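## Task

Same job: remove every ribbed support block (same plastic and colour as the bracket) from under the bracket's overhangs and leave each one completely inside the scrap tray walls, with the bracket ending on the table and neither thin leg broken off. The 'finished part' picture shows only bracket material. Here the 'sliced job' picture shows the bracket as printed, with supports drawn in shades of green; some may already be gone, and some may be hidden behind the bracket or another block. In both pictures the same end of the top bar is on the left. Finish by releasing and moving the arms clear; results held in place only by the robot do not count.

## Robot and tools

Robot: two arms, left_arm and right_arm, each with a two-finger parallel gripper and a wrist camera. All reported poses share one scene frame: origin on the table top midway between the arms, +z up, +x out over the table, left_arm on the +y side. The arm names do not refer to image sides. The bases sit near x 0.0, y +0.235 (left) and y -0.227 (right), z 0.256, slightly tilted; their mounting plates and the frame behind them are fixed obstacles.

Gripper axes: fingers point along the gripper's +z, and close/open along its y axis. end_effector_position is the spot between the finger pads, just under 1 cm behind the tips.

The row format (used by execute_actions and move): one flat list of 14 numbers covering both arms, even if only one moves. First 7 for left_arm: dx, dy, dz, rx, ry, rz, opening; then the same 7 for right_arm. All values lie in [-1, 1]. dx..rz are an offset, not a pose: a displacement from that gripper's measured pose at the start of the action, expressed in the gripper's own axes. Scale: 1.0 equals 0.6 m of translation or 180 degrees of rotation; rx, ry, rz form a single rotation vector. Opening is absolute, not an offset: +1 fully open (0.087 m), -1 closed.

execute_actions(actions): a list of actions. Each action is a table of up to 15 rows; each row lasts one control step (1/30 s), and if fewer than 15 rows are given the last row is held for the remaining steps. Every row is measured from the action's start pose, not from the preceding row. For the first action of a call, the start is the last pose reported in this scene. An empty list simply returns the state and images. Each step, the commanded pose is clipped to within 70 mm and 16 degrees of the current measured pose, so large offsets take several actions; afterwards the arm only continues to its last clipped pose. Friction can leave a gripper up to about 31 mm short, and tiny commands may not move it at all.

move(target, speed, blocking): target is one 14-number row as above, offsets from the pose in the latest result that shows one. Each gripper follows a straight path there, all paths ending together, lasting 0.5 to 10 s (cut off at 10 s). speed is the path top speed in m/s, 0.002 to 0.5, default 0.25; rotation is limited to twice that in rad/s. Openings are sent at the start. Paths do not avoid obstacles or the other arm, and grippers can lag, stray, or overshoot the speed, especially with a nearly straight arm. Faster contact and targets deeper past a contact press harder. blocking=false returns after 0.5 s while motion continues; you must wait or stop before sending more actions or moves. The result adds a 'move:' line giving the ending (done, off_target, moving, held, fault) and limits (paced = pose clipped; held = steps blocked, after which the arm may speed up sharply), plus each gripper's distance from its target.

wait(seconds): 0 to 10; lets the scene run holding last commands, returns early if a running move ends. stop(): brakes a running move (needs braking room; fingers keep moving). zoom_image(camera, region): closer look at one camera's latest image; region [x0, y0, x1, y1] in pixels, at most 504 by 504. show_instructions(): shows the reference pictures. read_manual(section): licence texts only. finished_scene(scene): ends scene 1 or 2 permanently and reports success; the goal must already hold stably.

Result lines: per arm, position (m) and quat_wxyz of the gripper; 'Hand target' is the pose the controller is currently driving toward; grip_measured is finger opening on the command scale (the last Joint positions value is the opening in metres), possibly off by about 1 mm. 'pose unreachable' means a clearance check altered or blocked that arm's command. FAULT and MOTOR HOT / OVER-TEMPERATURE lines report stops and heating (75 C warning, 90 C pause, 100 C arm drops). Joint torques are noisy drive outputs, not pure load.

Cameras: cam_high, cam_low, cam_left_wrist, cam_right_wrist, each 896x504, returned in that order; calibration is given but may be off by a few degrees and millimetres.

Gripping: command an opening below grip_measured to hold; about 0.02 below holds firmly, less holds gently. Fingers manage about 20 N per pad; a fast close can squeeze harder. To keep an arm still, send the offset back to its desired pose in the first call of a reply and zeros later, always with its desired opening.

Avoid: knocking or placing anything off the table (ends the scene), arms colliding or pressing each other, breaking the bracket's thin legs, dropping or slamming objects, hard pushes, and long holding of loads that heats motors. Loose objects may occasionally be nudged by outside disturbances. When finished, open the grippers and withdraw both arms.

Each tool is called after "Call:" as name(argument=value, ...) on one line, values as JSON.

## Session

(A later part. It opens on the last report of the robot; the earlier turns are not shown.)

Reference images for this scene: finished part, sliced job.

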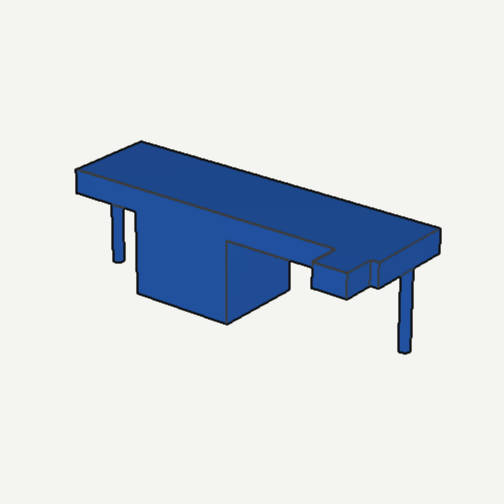

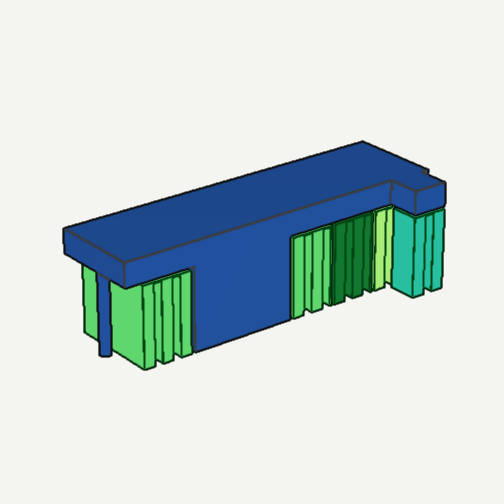

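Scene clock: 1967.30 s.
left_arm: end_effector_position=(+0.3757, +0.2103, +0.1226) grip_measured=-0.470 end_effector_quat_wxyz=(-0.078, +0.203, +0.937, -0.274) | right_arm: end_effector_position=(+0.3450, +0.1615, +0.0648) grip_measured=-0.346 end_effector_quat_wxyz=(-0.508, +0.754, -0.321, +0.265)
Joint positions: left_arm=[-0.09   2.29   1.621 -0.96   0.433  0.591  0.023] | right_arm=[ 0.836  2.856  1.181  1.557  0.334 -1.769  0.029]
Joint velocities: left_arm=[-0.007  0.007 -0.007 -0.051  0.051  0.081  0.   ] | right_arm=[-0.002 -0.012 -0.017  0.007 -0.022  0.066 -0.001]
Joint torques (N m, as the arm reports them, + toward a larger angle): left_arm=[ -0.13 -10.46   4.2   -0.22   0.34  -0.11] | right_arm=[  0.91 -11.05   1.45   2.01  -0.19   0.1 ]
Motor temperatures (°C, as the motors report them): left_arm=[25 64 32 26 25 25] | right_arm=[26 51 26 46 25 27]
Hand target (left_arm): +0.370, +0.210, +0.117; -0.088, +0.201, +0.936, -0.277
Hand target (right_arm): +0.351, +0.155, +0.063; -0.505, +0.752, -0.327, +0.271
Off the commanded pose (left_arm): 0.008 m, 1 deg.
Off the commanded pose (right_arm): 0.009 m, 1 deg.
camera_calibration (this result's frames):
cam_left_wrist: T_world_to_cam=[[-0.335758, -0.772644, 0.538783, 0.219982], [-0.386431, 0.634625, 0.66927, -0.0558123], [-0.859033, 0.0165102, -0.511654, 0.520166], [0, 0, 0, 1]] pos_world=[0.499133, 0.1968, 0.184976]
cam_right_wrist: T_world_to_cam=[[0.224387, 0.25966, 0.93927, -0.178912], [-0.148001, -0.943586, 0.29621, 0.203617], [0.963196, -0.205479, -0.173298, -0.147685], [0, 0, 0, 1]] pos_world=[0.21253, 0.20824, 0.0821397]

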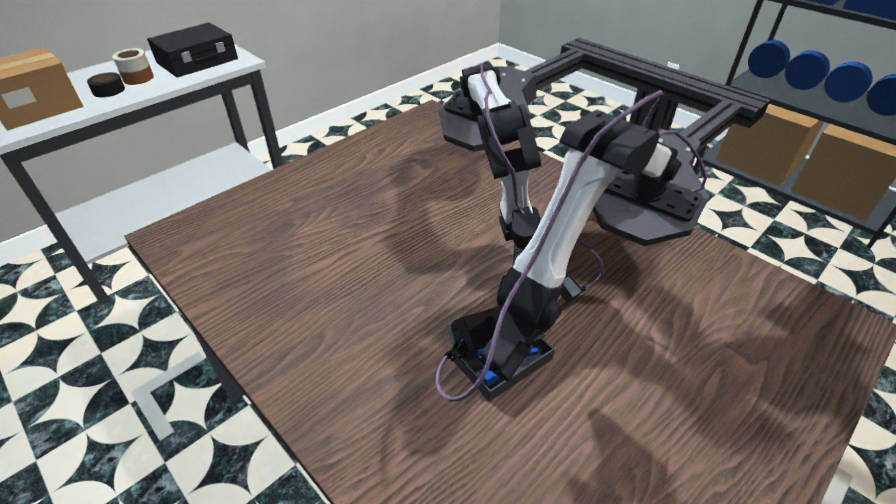

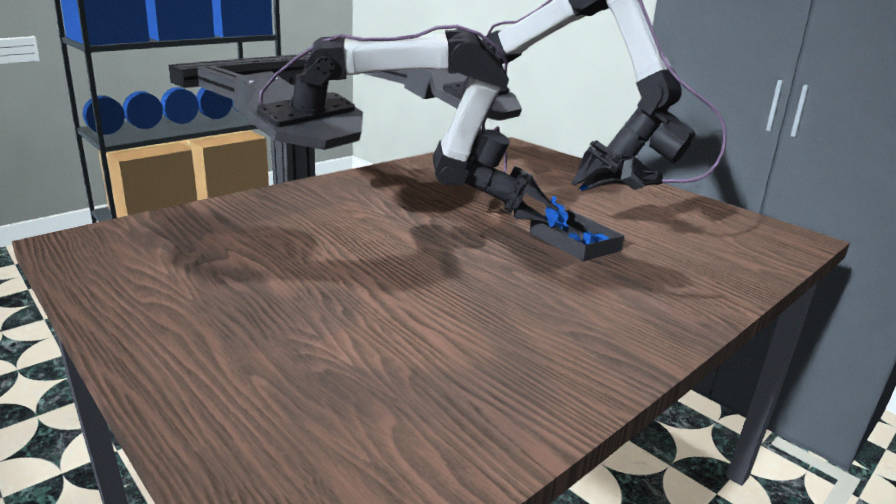

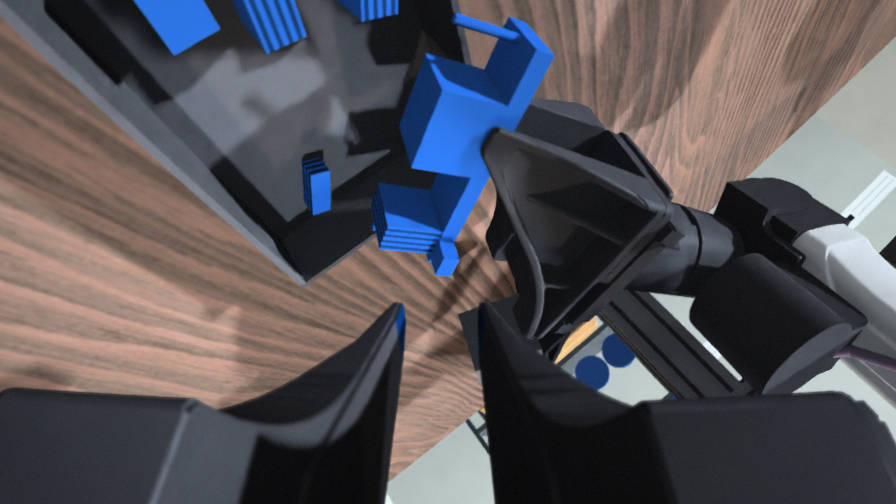

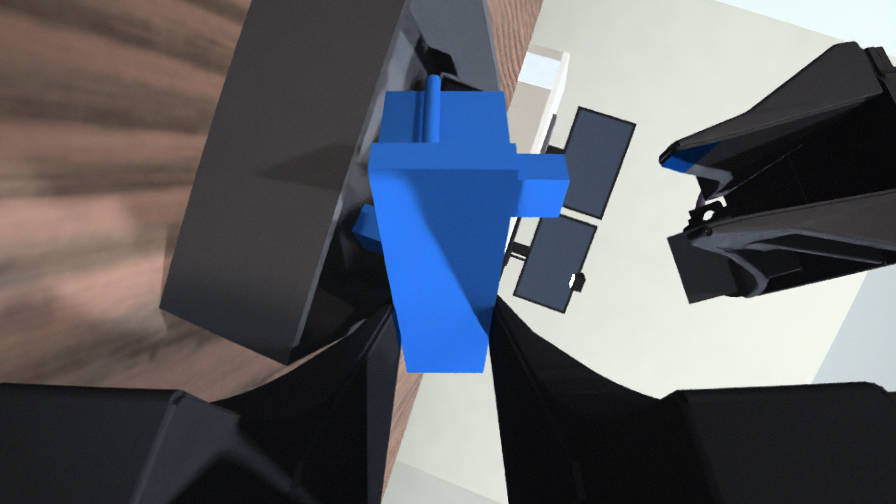

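Call:
execute_actions(actions=[[[0.008,0.0017,0.011,0.003,0.005,-0.003,-0.47, 0.0209,0.005,0.0031,-0.0019,0.0074,0.0009,-0.40]]])

Scene clock: 1970.10 s.
left_arm: end_effector_position=(+0.3757, +0.2103, +0.1226) grip_measured=-0.470 end_effector_quat_wxyz=(-0.078, +0.203, +0.937, -0.274) | right_arm: end_effector_position=(+0.3501, +0.1563, +0.0634) grip_measured=-0.346 end_effector_quat_wxyz=(-0.505, +0.752, -0.326, +0.270)
Joint positions: left_arm=[-0.09   2.29   1.621 -0.96   0.433  0.591  0.023] | right_arm=[ 0.822  2.856  1.181  1.557  0.334 -1.769  0.029]
Joint velocities: left_arm=[ 0.002  0.002 -0.022  0.007 -0.007 -0.022 -0.   ] | right_arm=[ 0.007 -0.007  0.002  0.007 -0.022  0.022  0.001]
Joint torques (N m, as the arm reports them, + toward a larger angle): left_arm=[ -0.13 -10.48   4.24  -0.23   0.33  -0.12] | right_arm=[  1.43 -11.05   1.52   2.01  -0.17   0.11]
Motor temperatures (°C, as the motors report them): left_arm=[25 64 32 26 25 25] | right_arm=[26 51 26 46 25 27]
Hand target (left_arm): +0.370, +0.210, +0.117; -0.088, +0.201, +0.936, -0.277
Hand target (right_arm): +0.354, +0.152, +0.062; -0.503, +0.751, -0.329, +0.273
Off the commanded pose (left_arm): 0.008 m, 1 deg.
Off the commanded pose (right_arm): 0.006 m, 1 deg.
camera_calibration (this result's frames):
cam_left_wrist: T_world_to_cam=[[-0.335758, -0.772644, 0.538783, 0.219982], [-0.386431, 0.634625, 0.66927, -0.0558123], [-0.859033, 0.0165102, -0.511654, 0.520166], [0, 0, 0, 1]] pos_world=[0.499133, 0.1968, 0.184976]
cam_right_wrist: T_world_to_cam=[[0.227489, 0.260277, 0.938352, -0.178566], [-0.160524, -0.940411, 0.299764, 0.203541], [0.960459, -0.218821, -0.172152, -0.150978], [0, 0, 0, 1]] pos_world=[0.218303, 0.204852, 0.0805518]

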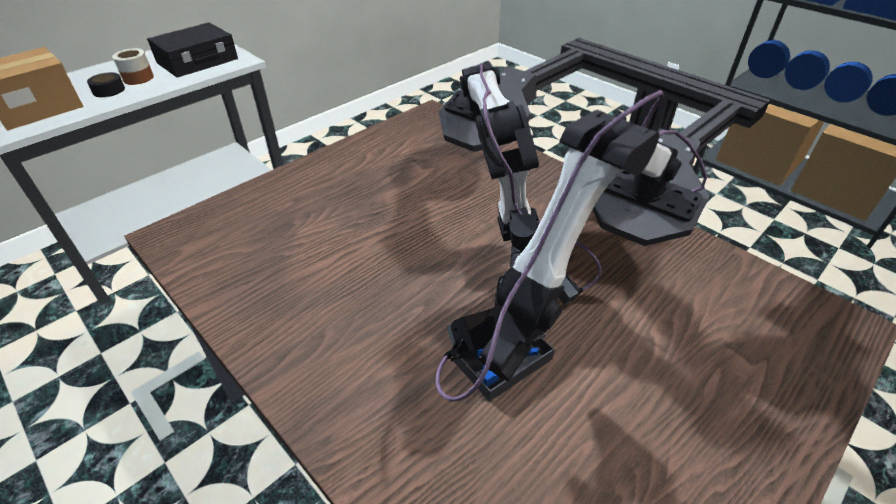

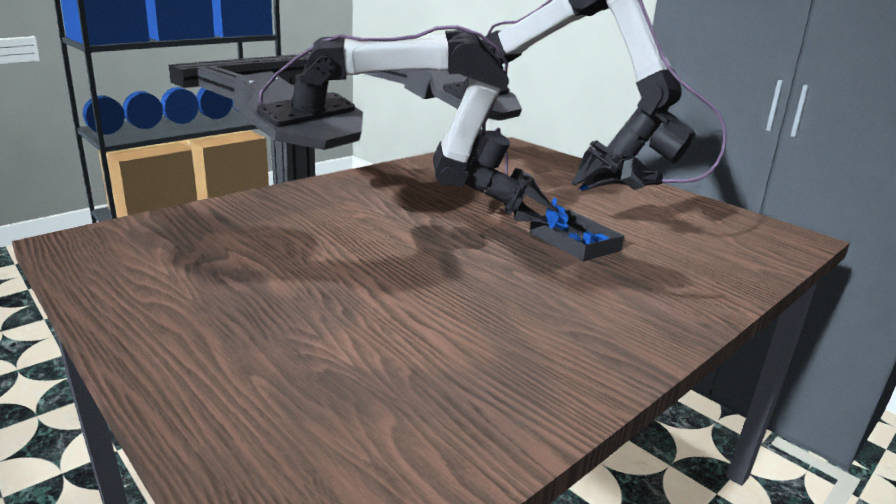

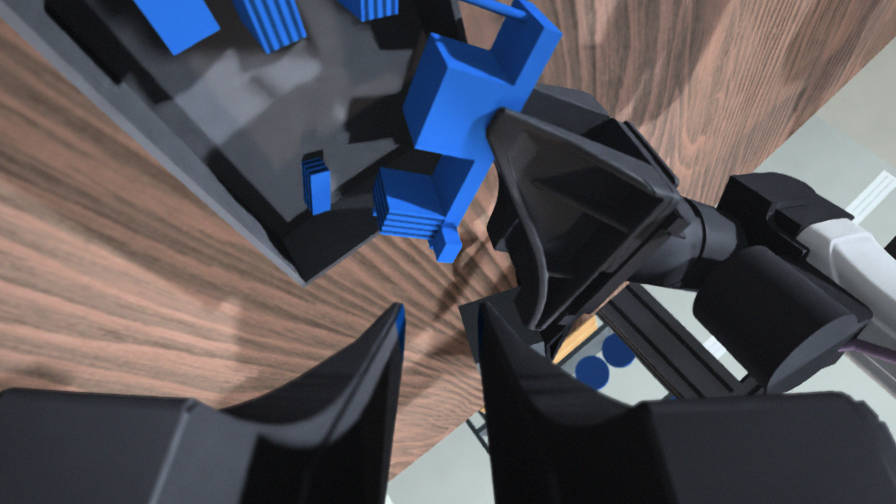

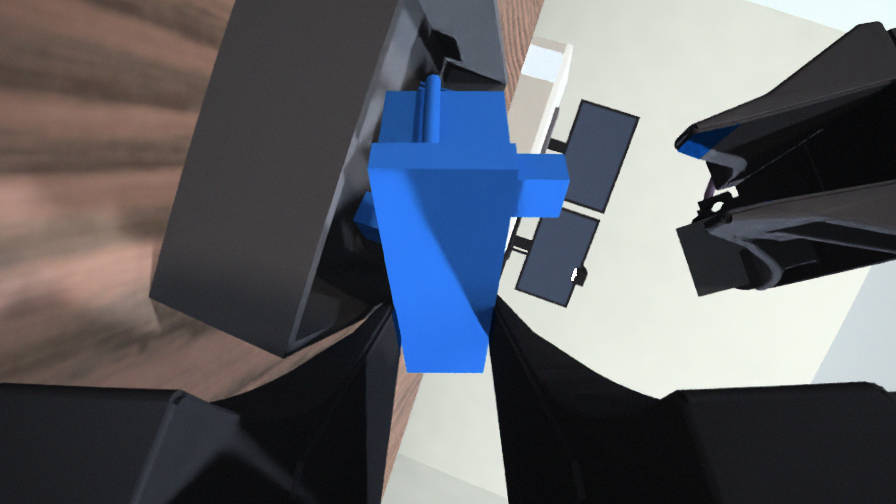

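Call:
execute_actions(actions=[[[0.008,0.0017,0.011,0.003,0.005,-0.003,-0.47, -0.0209,-0.005,-0.0031,0.0019,-0.0074,-0.0009,-0.40],[0.008,0.0017,0.011,0.003,0.005,-0.003,-0.47, -0.0209,-0.005,-0.0031,0.0019,-0.0074,-0.0009,-0.40],[0.008,0.0017,0.011,0.003,0.005,-0.003,-0.47, -0.0209,-0.005,-0.0031,0.0019,-0.0074,-0.0009,-0.40],[0.008,0.0017,0.011,0.003,0.005,-0.003,-0.47, -0.0131,-0.0031,-0.002,0.0012,-0.0046,-0.0005,-0.40]]])

Scene clock: 1974.33 s.
left_arm: end_effector_position=(+0.3757, +0.2103, +0.1226) grip_measured=-0.470 end_effector_quat_wxyz=(-0.078, +0.203, +0.937, -0.274) | right_arm: end_effector_position=(+0.3464, +0.1601, +0.0644) grip_measured=-0.346 end_effector_quat_wxyz=(-0.507, +0.753, -0.323, +0.267)
Joint positions: left_arm=[-0.09   2.29   1.621 -0.96   0.433  0.591  0.023] | right_arm=[ 0.832  2.856  1.181  1.557  0.334 -1.769  0.029]
Joint velocities: left_arm=[ 0.002  0.012  0.007 -0.081  0.051  0.022 -0.   ] | right_arm=[ 0.012 -0.002 -0.002  0.051 -0.051 -0.051 -0.001]
Joint torques (N m, as the arm reports them, + toward a larger angle): left_arm=[ -0.04 -10.49   4.19  -0.23   0.33  -0.1 ] | right_arm=[  2.77 -11.03   1.6    2.    -0.17   0.11]
Motor temperatures (°C, as the motors report them): left_arm=[25 64 32 26 25 25] | right_arm=[26 52 26 46 25 27]
Hand target (left_arm): +0.370, +0.210, +0.117; -0.088, +0.201, +0.936, -0.277
Hand target (right_arm): +0.344, +0.162, +0.065; -0.509, +0.754, -0.321, +0.265
Off the commanded pose (left_arm): 0.008 m, 1 deg.
Off the commanded pose (right_arm): 0.003 m, 0 deg.
camera_calibration (this result's frames):
cam_left_wrist: T_world_to_cam=[[-0.335758, -0.772644, 0.538783, 0.219982], [-0.386431, 0.634625, 0.66927, -0.0558123], [-0.859033, 0.0165102, -0.511654, 0.520166], [0, 0, 0, 1]] pos_world=[0.499133, 0.1968, 0.184976]
cam_right_wrist: T_world_to_cam=[[0.225248, 0.259836, 0.939015, -0.178815], [-0.151484, -0.942722, 0.297199, 0.203592], [0.962453, -0.209189, -0.172985, -0.148599], [0, 0, 0, 1]] pos_world=[0.214138, 0.207307, 0.0816971]

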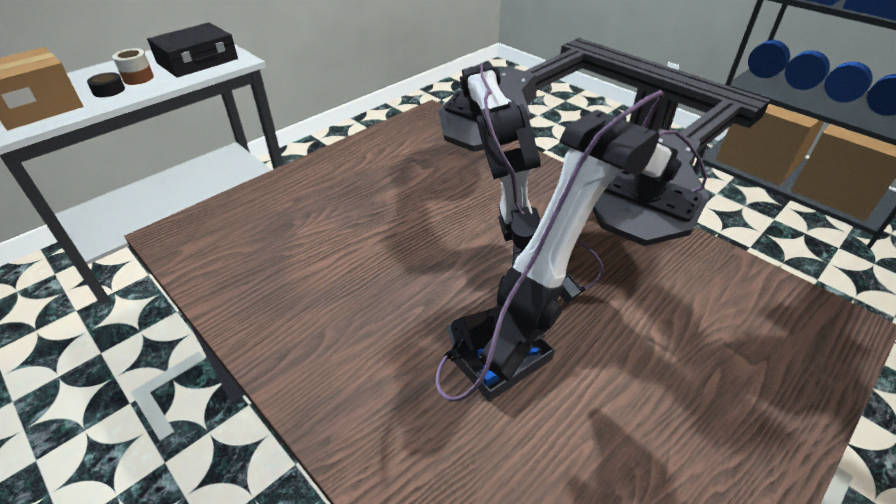

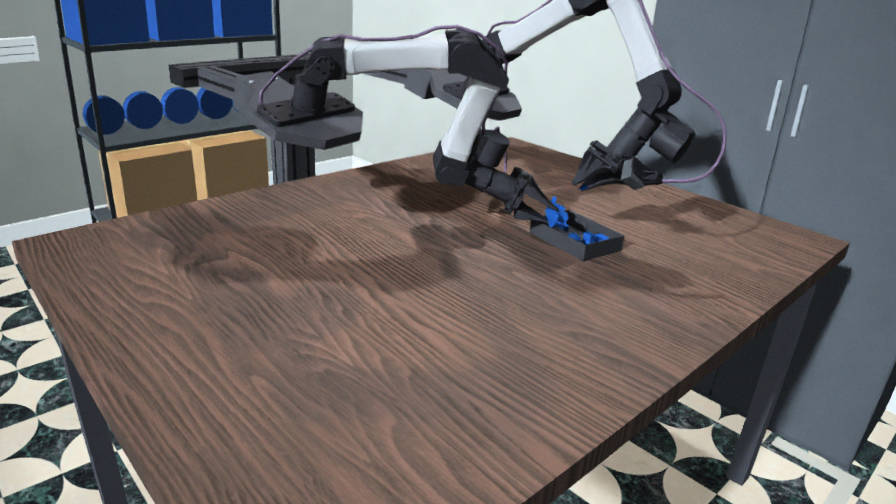

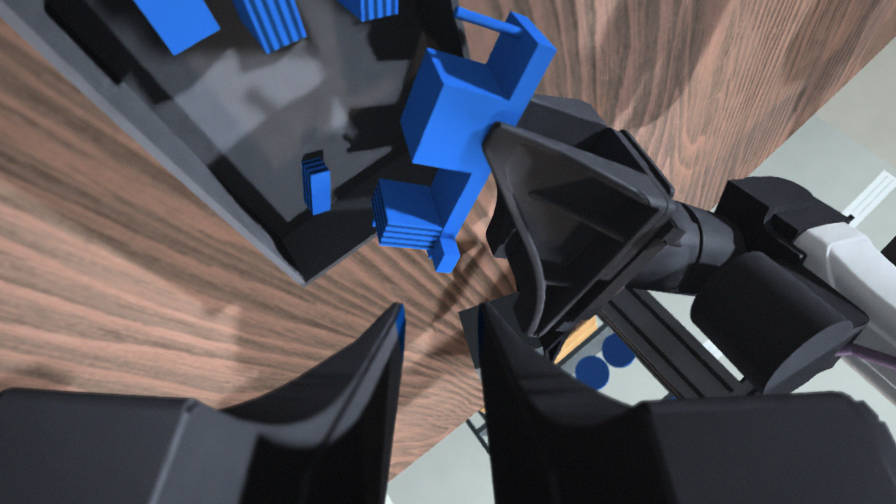

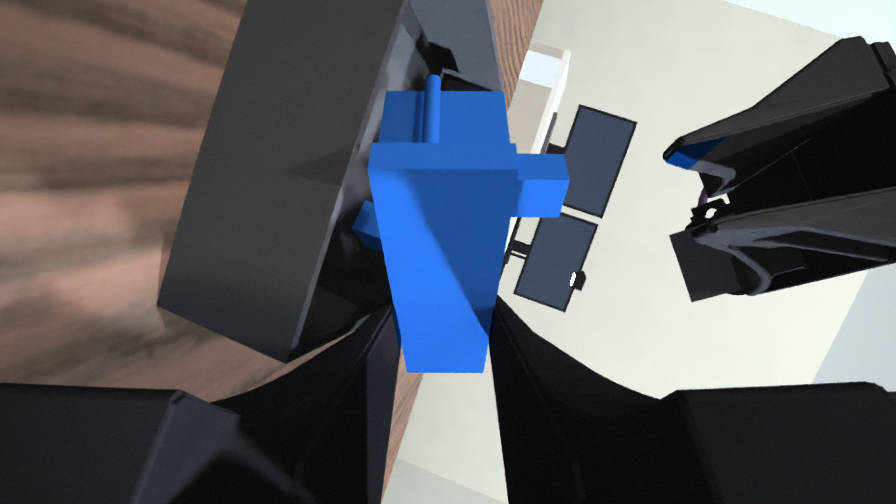

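Call:
execute_actions(actions=[[[0.008,0.0017,0.011,0.003,0.005,-0.003,-0.47, 0.0209,0.005,0.0031,-0.0019,0.0074,0.0009,-0.40],[0.008,0.0017,0.011,0.003,0.005,-0.003,-0.47, 0.0209,0.005,0.0031,-0.0019,0.0074,0.0009,-0.40],[0.008,0.0017,0.011,0.003,0.005,-0.003,-0.47, 0.0209,0.005,0.0031,-0.0019,0.0074,0.0009,-0.40],[0.008,0.0017,0.011,0.003,0.005,-0.003,-0.47, 0.0113,0.0027,0.0017,-0.001,0.004,0.0005,-0.40]]])

Scene clock: 1986.90 s.
left_arm: end_effector_position=(+0.3757, +0.2103, +0.1226) grip_measured=-0.470 end_effector_quat_wxyz=(-0.078, +0.203, +0.937, -0.274) | right_arm: end_effector_position=(+0.3492, +0.1572, +0.0636) grip_measured=-0.346 end_effector_quat_wxyz=(-0.506, +0.753, -0.325, +0.269)
Joint positions: left_arm=[-0.09   2.29   1.621 -0.96   0.433  0.591  0.023] | right_arm=[ 0.825  2.856  1.181  1.557  0.334 -1.769  0.029]
Joint velocities: left_arm=[-0.007 -0.012 -0.007  0.037  0.022  0.066  0.001] | right_arm=[-0.012 -0.022  0.002  0.037  0.022  0.007 -0.001]
Joint torques (N m, as the arm reports them, + toward a larger angle): left_arm=[ -0.04 -10.49   4.23  -0.25   0.36  -0.11] | right_arm=[  1.79 -11.     1.48   2.01  -0.19   0.1 ]
Motor temperatures (°C, as the motors report them): left_arm=[25 64 31 26 25 25] | right_arm=[27 53 26 46 25 27]
Hand target (left_arm): +0.370, +0.210, +0.117; -0.088, +0.201, +0.936, -0.277
Hand target (right_arm): +0.351, +0.155, +0.063; -0.504, +0.752, -0.327, +0.271
Off the commanded pose (left_arm): 0.008 m, 1 deg.
Off the commanded pose (right_arm): 0.003 m, 0 deg.
camera_calibration (this result's frames):
cam_left_wrist: T_world_to_cam=[[-0.335758, -0.772644, 0.538783, 0.219982], [-0.386431, 0.634625, 0.66927, -0.0558123], [-0.859033, 0.0165102, -0.511654, 0.520166], [0, 0, 0, 1]] pos_world=[0.499133, 0.1968, 0.184976]
cam_right_wrist: T_world_to_cam=[[0.226971, 0.260177, 0.938505, -0.178623], [-0.158439, -0.940953, 0.299173, 0.203551], [0.960927, -0.2166, -0.172347, -0.150429], [0, 0, 0, 1]] pos_world=[0.217344, 0.205423, 0.0808154]

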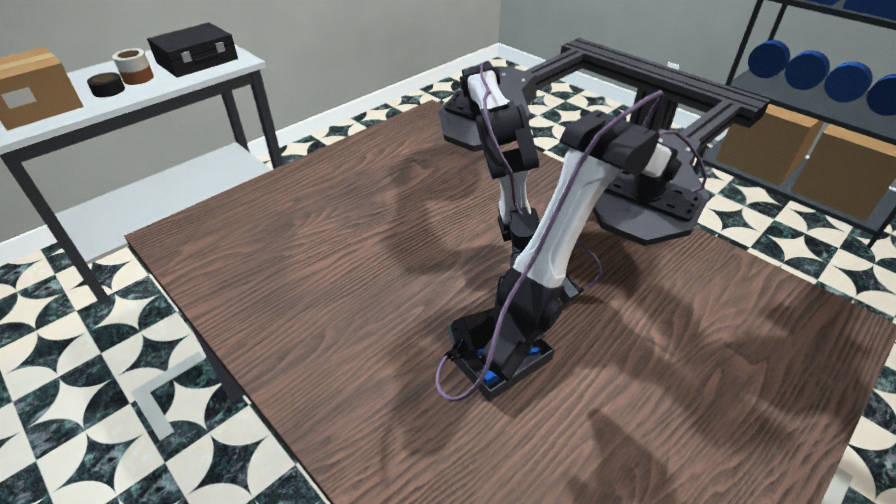

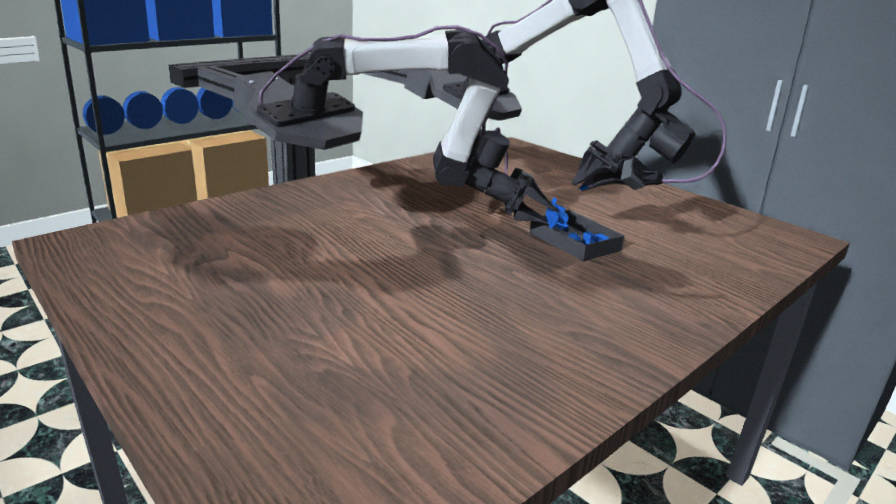

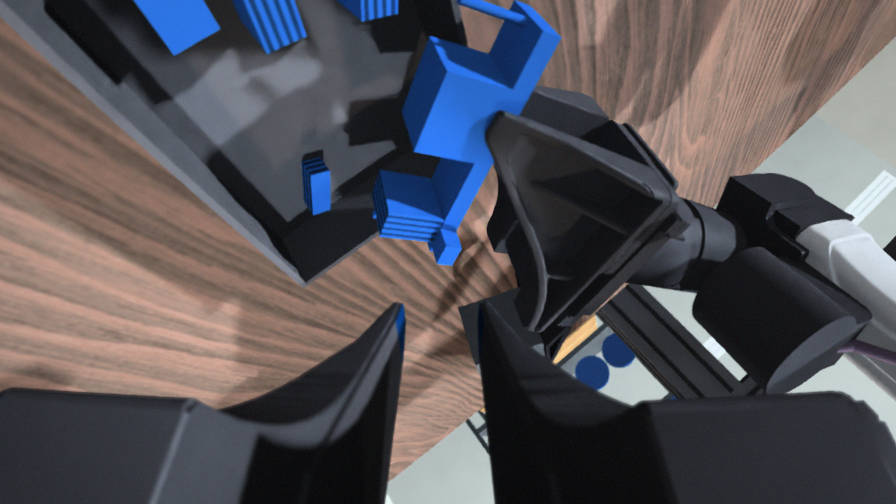

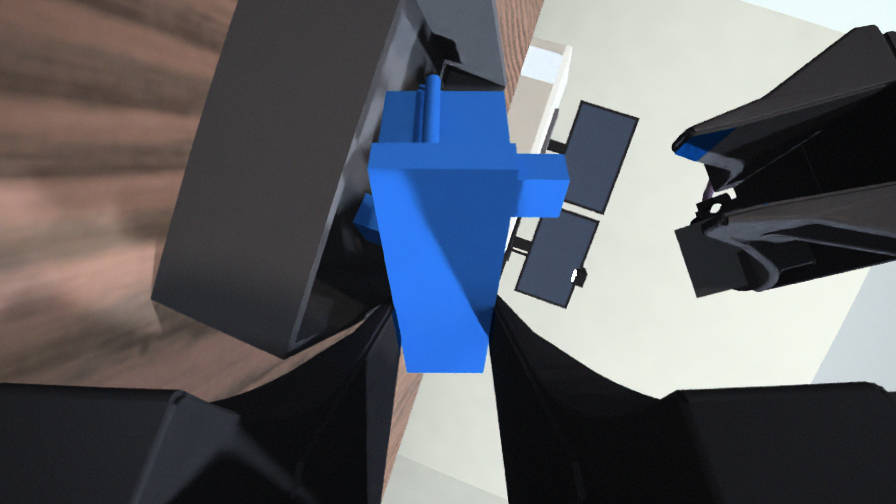

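Call:
move(target=[0.008,0.003,0.078,0,0,0,-0.47, 0,0.022,0,0,0,0,-0.40], speed=0.05)

Call:
zoom_image(camera="cam_right_wrist", region=[320, 60, 480, 300])

Scene clock: 1992.93 s.
left_arm: end_effector_position=(+0.3720, +0.1966, +0.0945) grip_measured=-0.470 end_effector_quat_wxyz=(-0.063, +0.206, +0.939, -0.269) | right_arm: end_effector_position=(+0.3466, +0.1551, +0.0595) grip_measured=-0.346 end_effector_quat_wxyz=(-0.504, +0.754, -0.325, +0.268)
Joint positions: left_arm=[-0.119  2.319  1.55  -0.813  0.433  0.556  0.023] | right_arm=[ 0.825  2.869  1.181  1.567  0.334 -1.768  0.029]
Joint velocities: left_arm=[ 0.002  0.002 -0.007  0.007  0.066  0.007 -0.   ] | right_arm=[ 0.002  0.007 -0.007  0.007 -0.022 -0.022  0.   ]
Joint torques (N m, as the arm reports them, + toward a larger angle): left_arm=[-1.25 -9.47  2.26  0.01  0.4  -0.17] | right_arm=[ 1.93 -9.12  3.04  1.97 -0.21  0.14]
Motor temperatures (°C, as the motors report them): left_arm=[25 64 31 26 25 25] | right_arm=[26 53 26 46 25 27]
Hand target (left_arm): +0.360, +0.191, +0.083; -0.078, +0.203, +0.937, -0.274
Hand target (right_arm): +0.347, +0.153, +0.052; -0.501, +0.755, -0.327, +0.267
Off the commanded pose (left_arm): 0.018 m, 2 deg.
Off the commanded pose (right_arm): 0.008 m, 0 deg.
joint sent to its limit (right arm) — the command would take joint 4 (wrist pitch) past its upper limit, so that joint was sent only as far as its limit.
move: off_target (left_arm)
camera_calibration (this result's frames):
cam_left_wrist: T_world_to_cam=[[-0.350349, -0.776217, 0.52416, 0.230833], [-0.410452, 0.63027, 0.659006, -0.0189745], [-0.841893, 0.0157393, -0.539414, 0.499192], [0, 0, 0, 1]] pos_world=[0.49335, 0.183278, 0.160783]
cam_right_wrist: T_world_to_cam=[[0.229505, 0.26234, 0.937286, -0.174754], [-0.157186, -0.94036, 0.301689, 0.201669], [0.960531, -0.216568, -0.174581, -0.148814], [0, 0, 0, 1]] pos_world=[0.214748, 0.203258, 0.076973]

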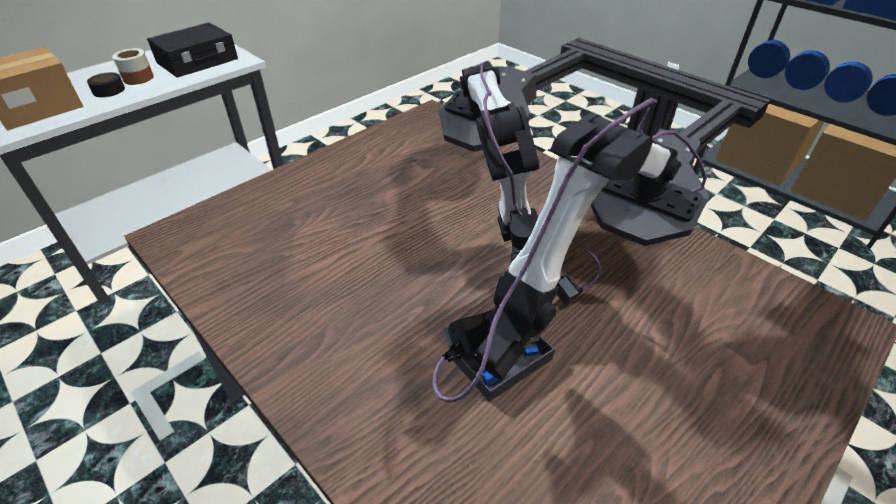

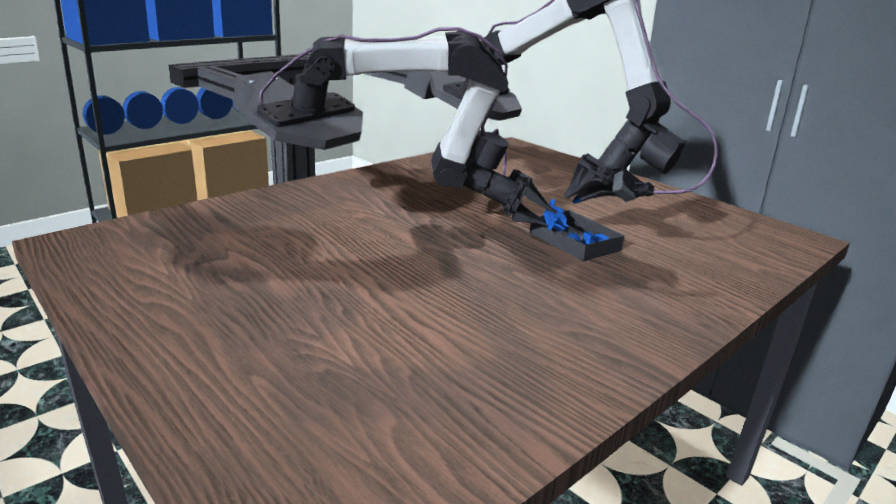

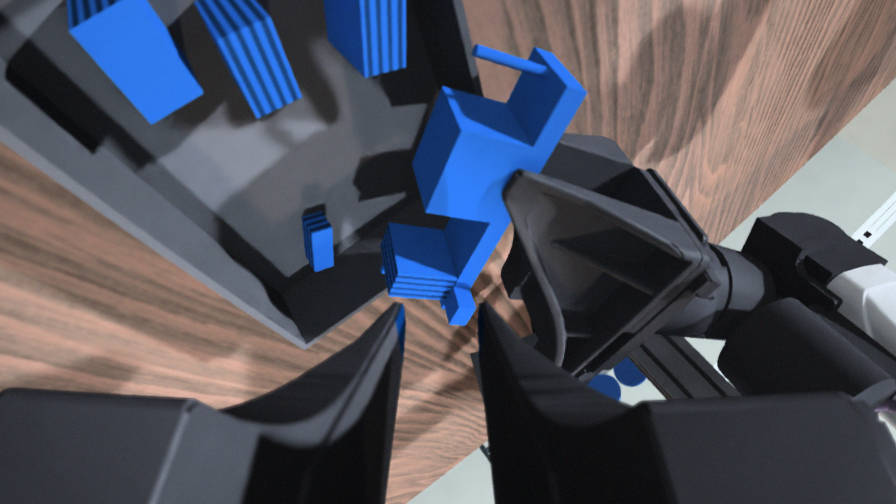

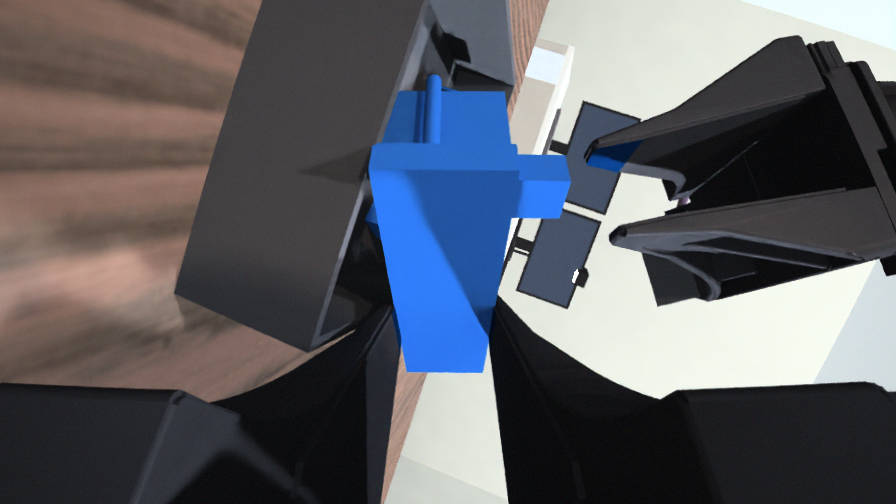

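Region (320, 60, 480, 300) of cam_right_wrist's 896x504 image, scaled by 2.100, with more detail than that image has.

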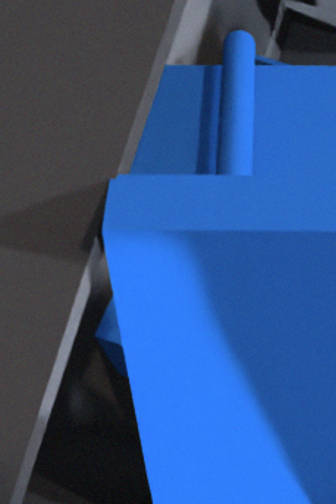

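Call:
execute_actions(actions=[[[0.008,0.0017,0.011,0.003,0.005,-0.003,-0.47, 0,-0.004,0,0,0,0,-0.40],[0.008,0.0017,0.011,0.003,0.005,-0.003,-0.47, 0,-0.008,0,0,0,0,-0.40],[0.008,0.0017,0.011,0.003,0.005,-0.003,-0.47, 0,-0.012,0,0,0,0,-0.40]], [[0.008,0.0017,0.011,0.003,0.005,-0.003,-0.47, 0.0209,0.005,0.0031,-0.0019,0.0074,0.0009,-0.40],[0.008,0.0017,0.011,0.003,0.005,-0.003,-0.47, 0.0209,0.005,0.0031,-0.0019,0.0074,0.0009,-0.40],[0.008,0.0017,0.011,0.003,0.005,-0.003,-0.47, 0.0209,0.005,0.0031,-0.0019,0.0074,0.0009,-0.40],[0.008,0.0017,0.011,0.003,0.005,-0.003,-0.47, 0.0113,0.0027,0.0017,-0.001,0.004,0.0005,-0.40]]])

Scene clock: 2005.43 s.
left_arm: end_effector_position=(+0.3723, +0.1966, +0.0943) grip_measured=-0.470 end_effector_quat_wxyz=(-0.062, +0.206, +0.939, -0.269) | right_arm: end_effector_position=(+0.3536, +0.1554, +0.0665) grip_measured=-0.346 end_effector_quat_wxyz=(-0.508, +0.748, -0.328, +0.272)
Joint positions: left_arm=[-0.119  2.319  1.55  -0.811  0.433  0.556  0.023] | right_arm=[ 0.817  2.851  1.181  1.564  0.334 -1.768  0.029]
Joint velocities: left_arm=[-0.002 -0.007  0.027  0.037  0.007  0.037 -0.   ] | right_arm=[ 0.007 -0.002 -0.002 -0.022  0.051 -0.007  0.001]
Joint torques (N m, as the arm reports them, + toward a larger angle): left_arm=[ -0.19 -10.13   4.25  -0.16   0.34  -0.14] | right_arm=[  1.79 -11.09   1.44   2.02  -0.19   0.12]
Motor temperatures (°C, as the motors report them): left_arm=[25 64 31 25 25 25] | right_arm=[26 52 26 46 25 27]
Hand target (left_arm): +0.367, +0.196, +0.088; -0.072, +0.203, +0.938, -0.271
Hand target (right_arm): +0.356, +0.153, +0.066; -0.507, +0.748, -0.330, +0.274
Off the commanded pose (left_arm): 0.008 m, 1 deg.
Off the commanded pose (right_arm): 0.003 m, 0 deg.
joint sent to its limit (right arm) — the command would take joint 4 (wrist pitch) past its upper limit, so that joint was sent only as far as its limit.
camera_calibration (this result's frames):
cam_left_wrist: T_world_to_cam=[[-0.350739, -0.776455, 0.523545, 0.23128], [-0.411586, 0.629982, 0.658575, -0.0182219], [-0.841177, 0.0155047, -0.540537, 0.499278], [0, 0, 0, 1]] pos_world=[0.4936, 0.183317, 0.160794]
cam_right_wrist: T_world_to_cam=[[0.223835, 0.250518, 0.941881, -0.179372], [-0.169452, -0.941679, 0.290734, 0.206209], [0.959783, -0.22468, -0.16833, -0.153101], [0, 0, 0, 1]] pos_world=[0.222036, 0.20472, 0.0832242]

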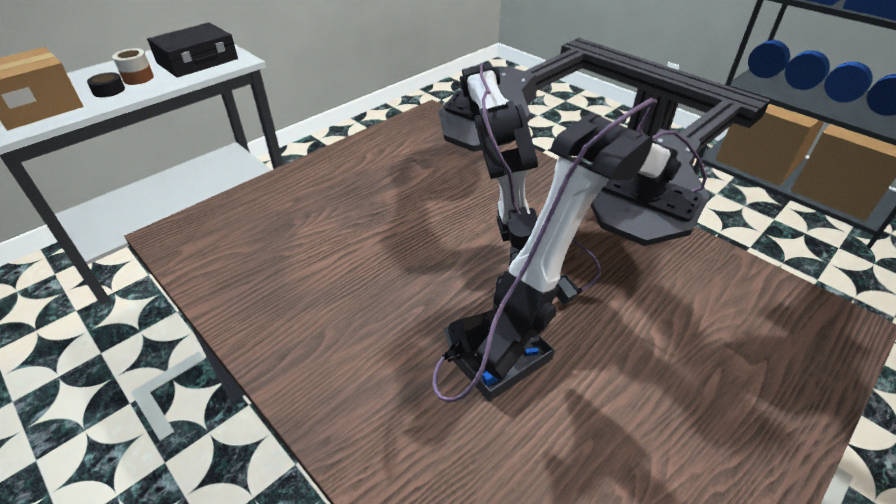

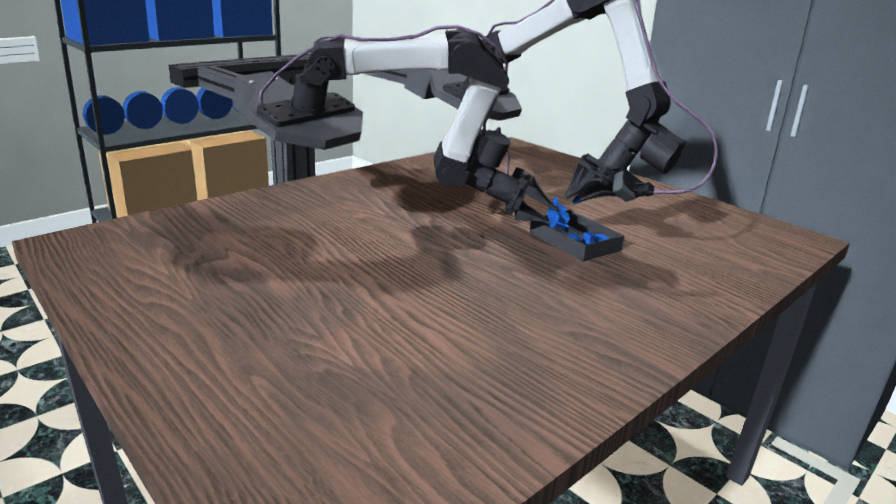

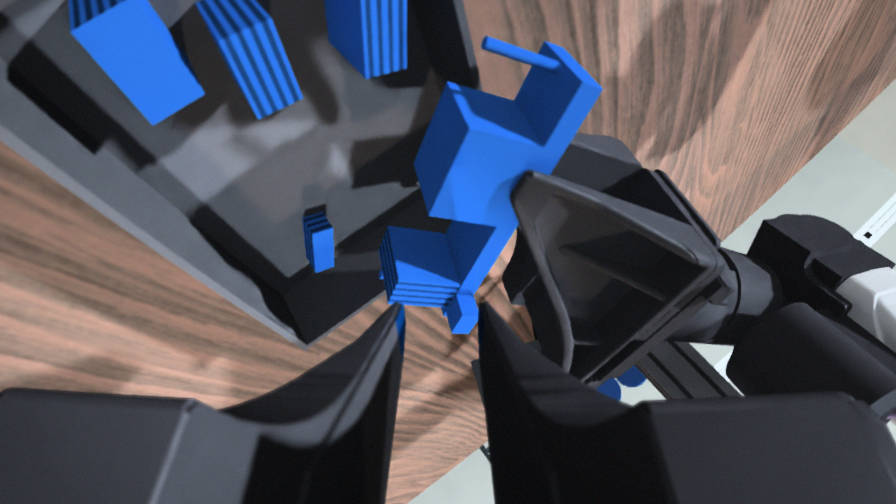

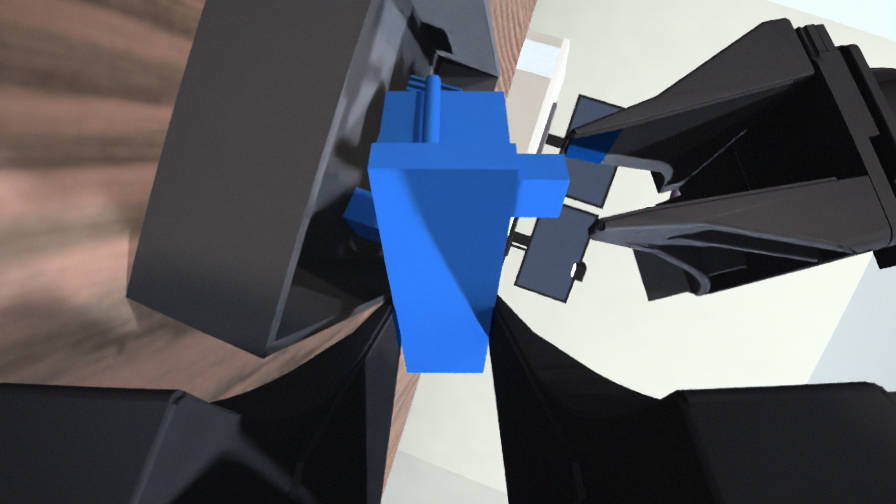

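Call:
move(target=[0.008,0.0017,0.011,0.003,0.005,-0.003,-0.47, 0,0.027,0,0,0,0,-0.40], speed=0.03)

Call:
zoom_image(camera="cam_right_wrist", region=[320, 60, 480, 300])

Call:
zoom_image(camera="cam_left_wrist", region=[350, 200, 550, 360])

Scene clock: 2009.17 s.
left_arm: end_effector_position=(+0.3723, +0.1966, +0.0943) grip_measured=-0.470 end_effector_quat_wxyz=(-0.062, +0.206, +0.939, -0.269) | right_arm: end_effector_position=(+0.3493, +0.1526, +0.0590) grip_measured=-0.346 end_effector_quat_wxyz=(-0.503, +0.753, -0.327, +0.270)
Joint positions: left_arm=[-0.119  2.319  1.55  -0.811  0.433  0.556  0.023] | right_arm=[ 0.817  2.869  1.181  1.567  0.333 -1.767  0.029]
Joint velocities: left_arm=[ 0.002  0.007 -0.017 -0.022  0.037 -0.022 -0.001] | right_arm=[-0.002  0.012 -0.002 -0.022  0.022  0.007  0.001]
Joint torques (N m, as the arm reports them, + toward a larger angle): left_arm=[ -0.17 -10.16   4.31  -0.16   0.36  -0.11] | right_arm=[ 1.87 -9.32  3.24  1.97 -0.21  0.18]
Motor temperatures (°C, as the motors report them): left_arm=[25 64 31 25 25 25] | right_arm=[26 52 26 46 25 27]
Hand target (left_arm): +0.367, +0.196, +0.088; -0.072, +0.203, +0.938, -0.271
Hand target (right_arm): +0.350, +0.151, +0.051; -0.501, +0.753, -0.331, +0.269
Off the commanded pose (left_arm): 0.008 m, 1 deg.
Off the commanded pose (right_arm): 0.008 m, 1 deg.
joint sent to its limit (right arm) — the command would take joint 4 (wrist pitch) past its upper limit, so that joint was sent only as far as its limit.
move: done
camera_calibration (this result's frames):
cam_left_wrist: T_world_to_cam=[[-0.350739, -0.776455, 0.523545, 0.23128], [-0.411586, 0.629982, 0.658575, -0.0182219], [-0.841177, 0.0155047, -0.540537, 0.499278], [0, 0, 0, 1]] pos_world=[0.4936, 0.183317, 0.160794]
cam_right_wrist: T_world_to_cam=[[0.231317, 0.261621, 0.937042, -0.174699], [-0.162993, -0.939129, 0.30244, 0.201698], [0.959128, -0.22269, -0.174594, -0.150612], [0, 0, 0, 1]] pos_world=[0.217742, 0.201585, 0.0764028]

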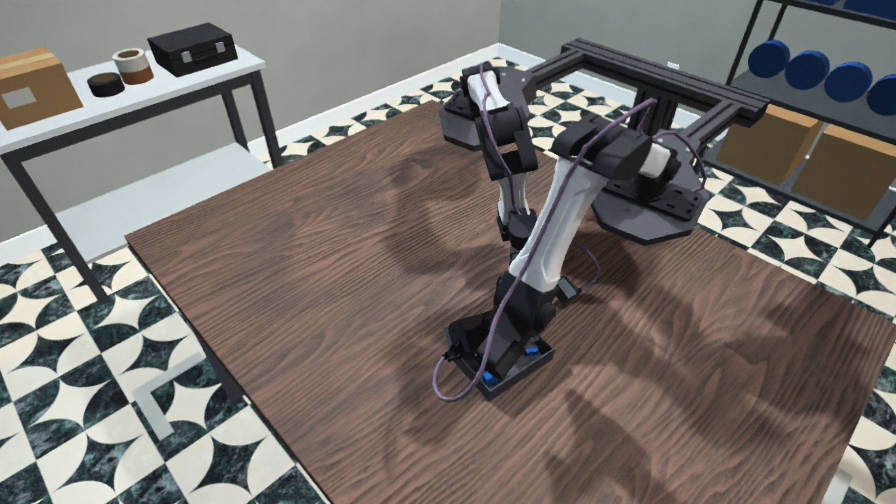

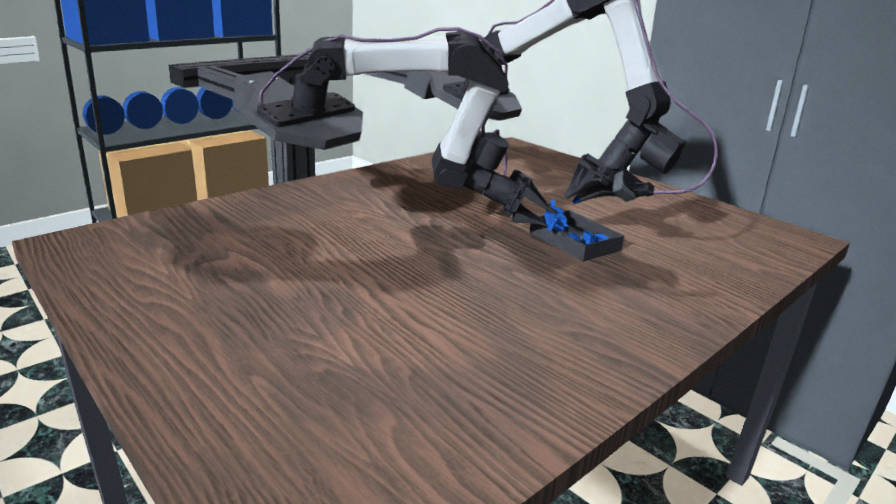

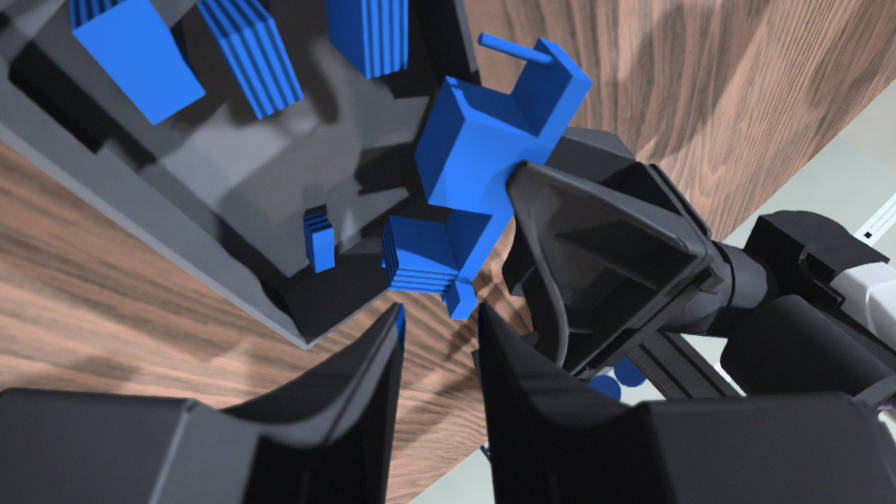

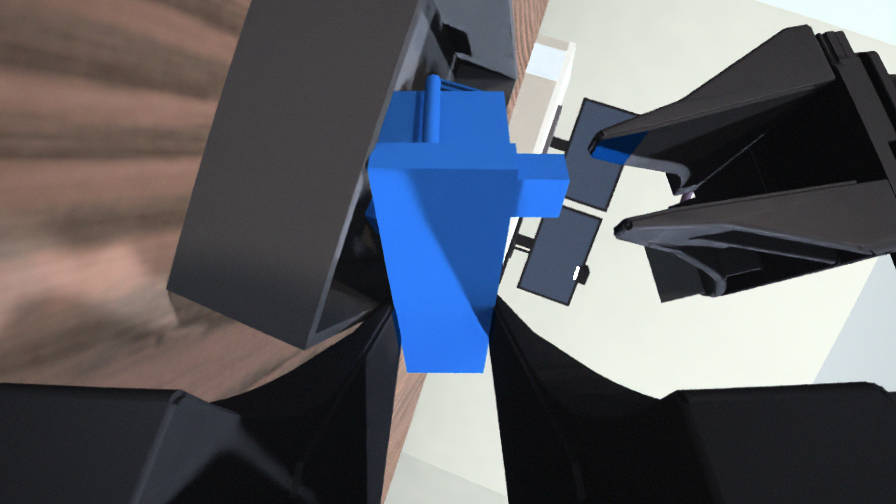

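Region (320, 60, 480, 300) of cam_right_wrist's 896x504 image, scaled by 2.100, with more detail than that image has.

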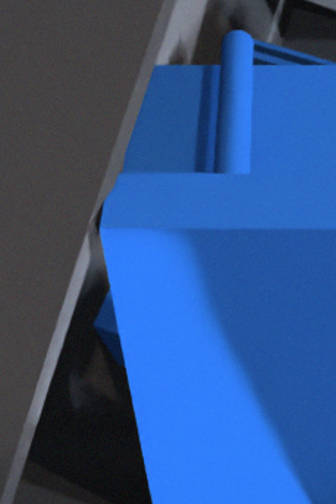

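Region (350, 200, 550, 360) of cam_left_wrist's 896x504 image, scaled by 2.520, with more detail than that image has; it fills the top 403 rows of this view, and the rest is white.

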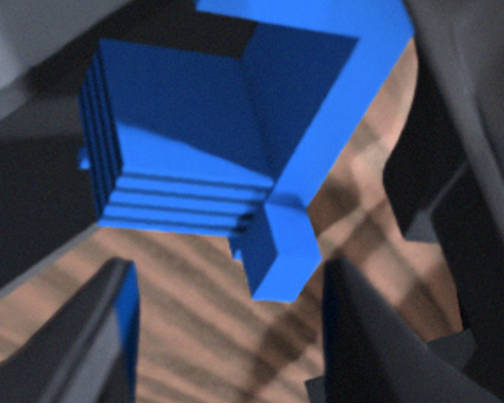

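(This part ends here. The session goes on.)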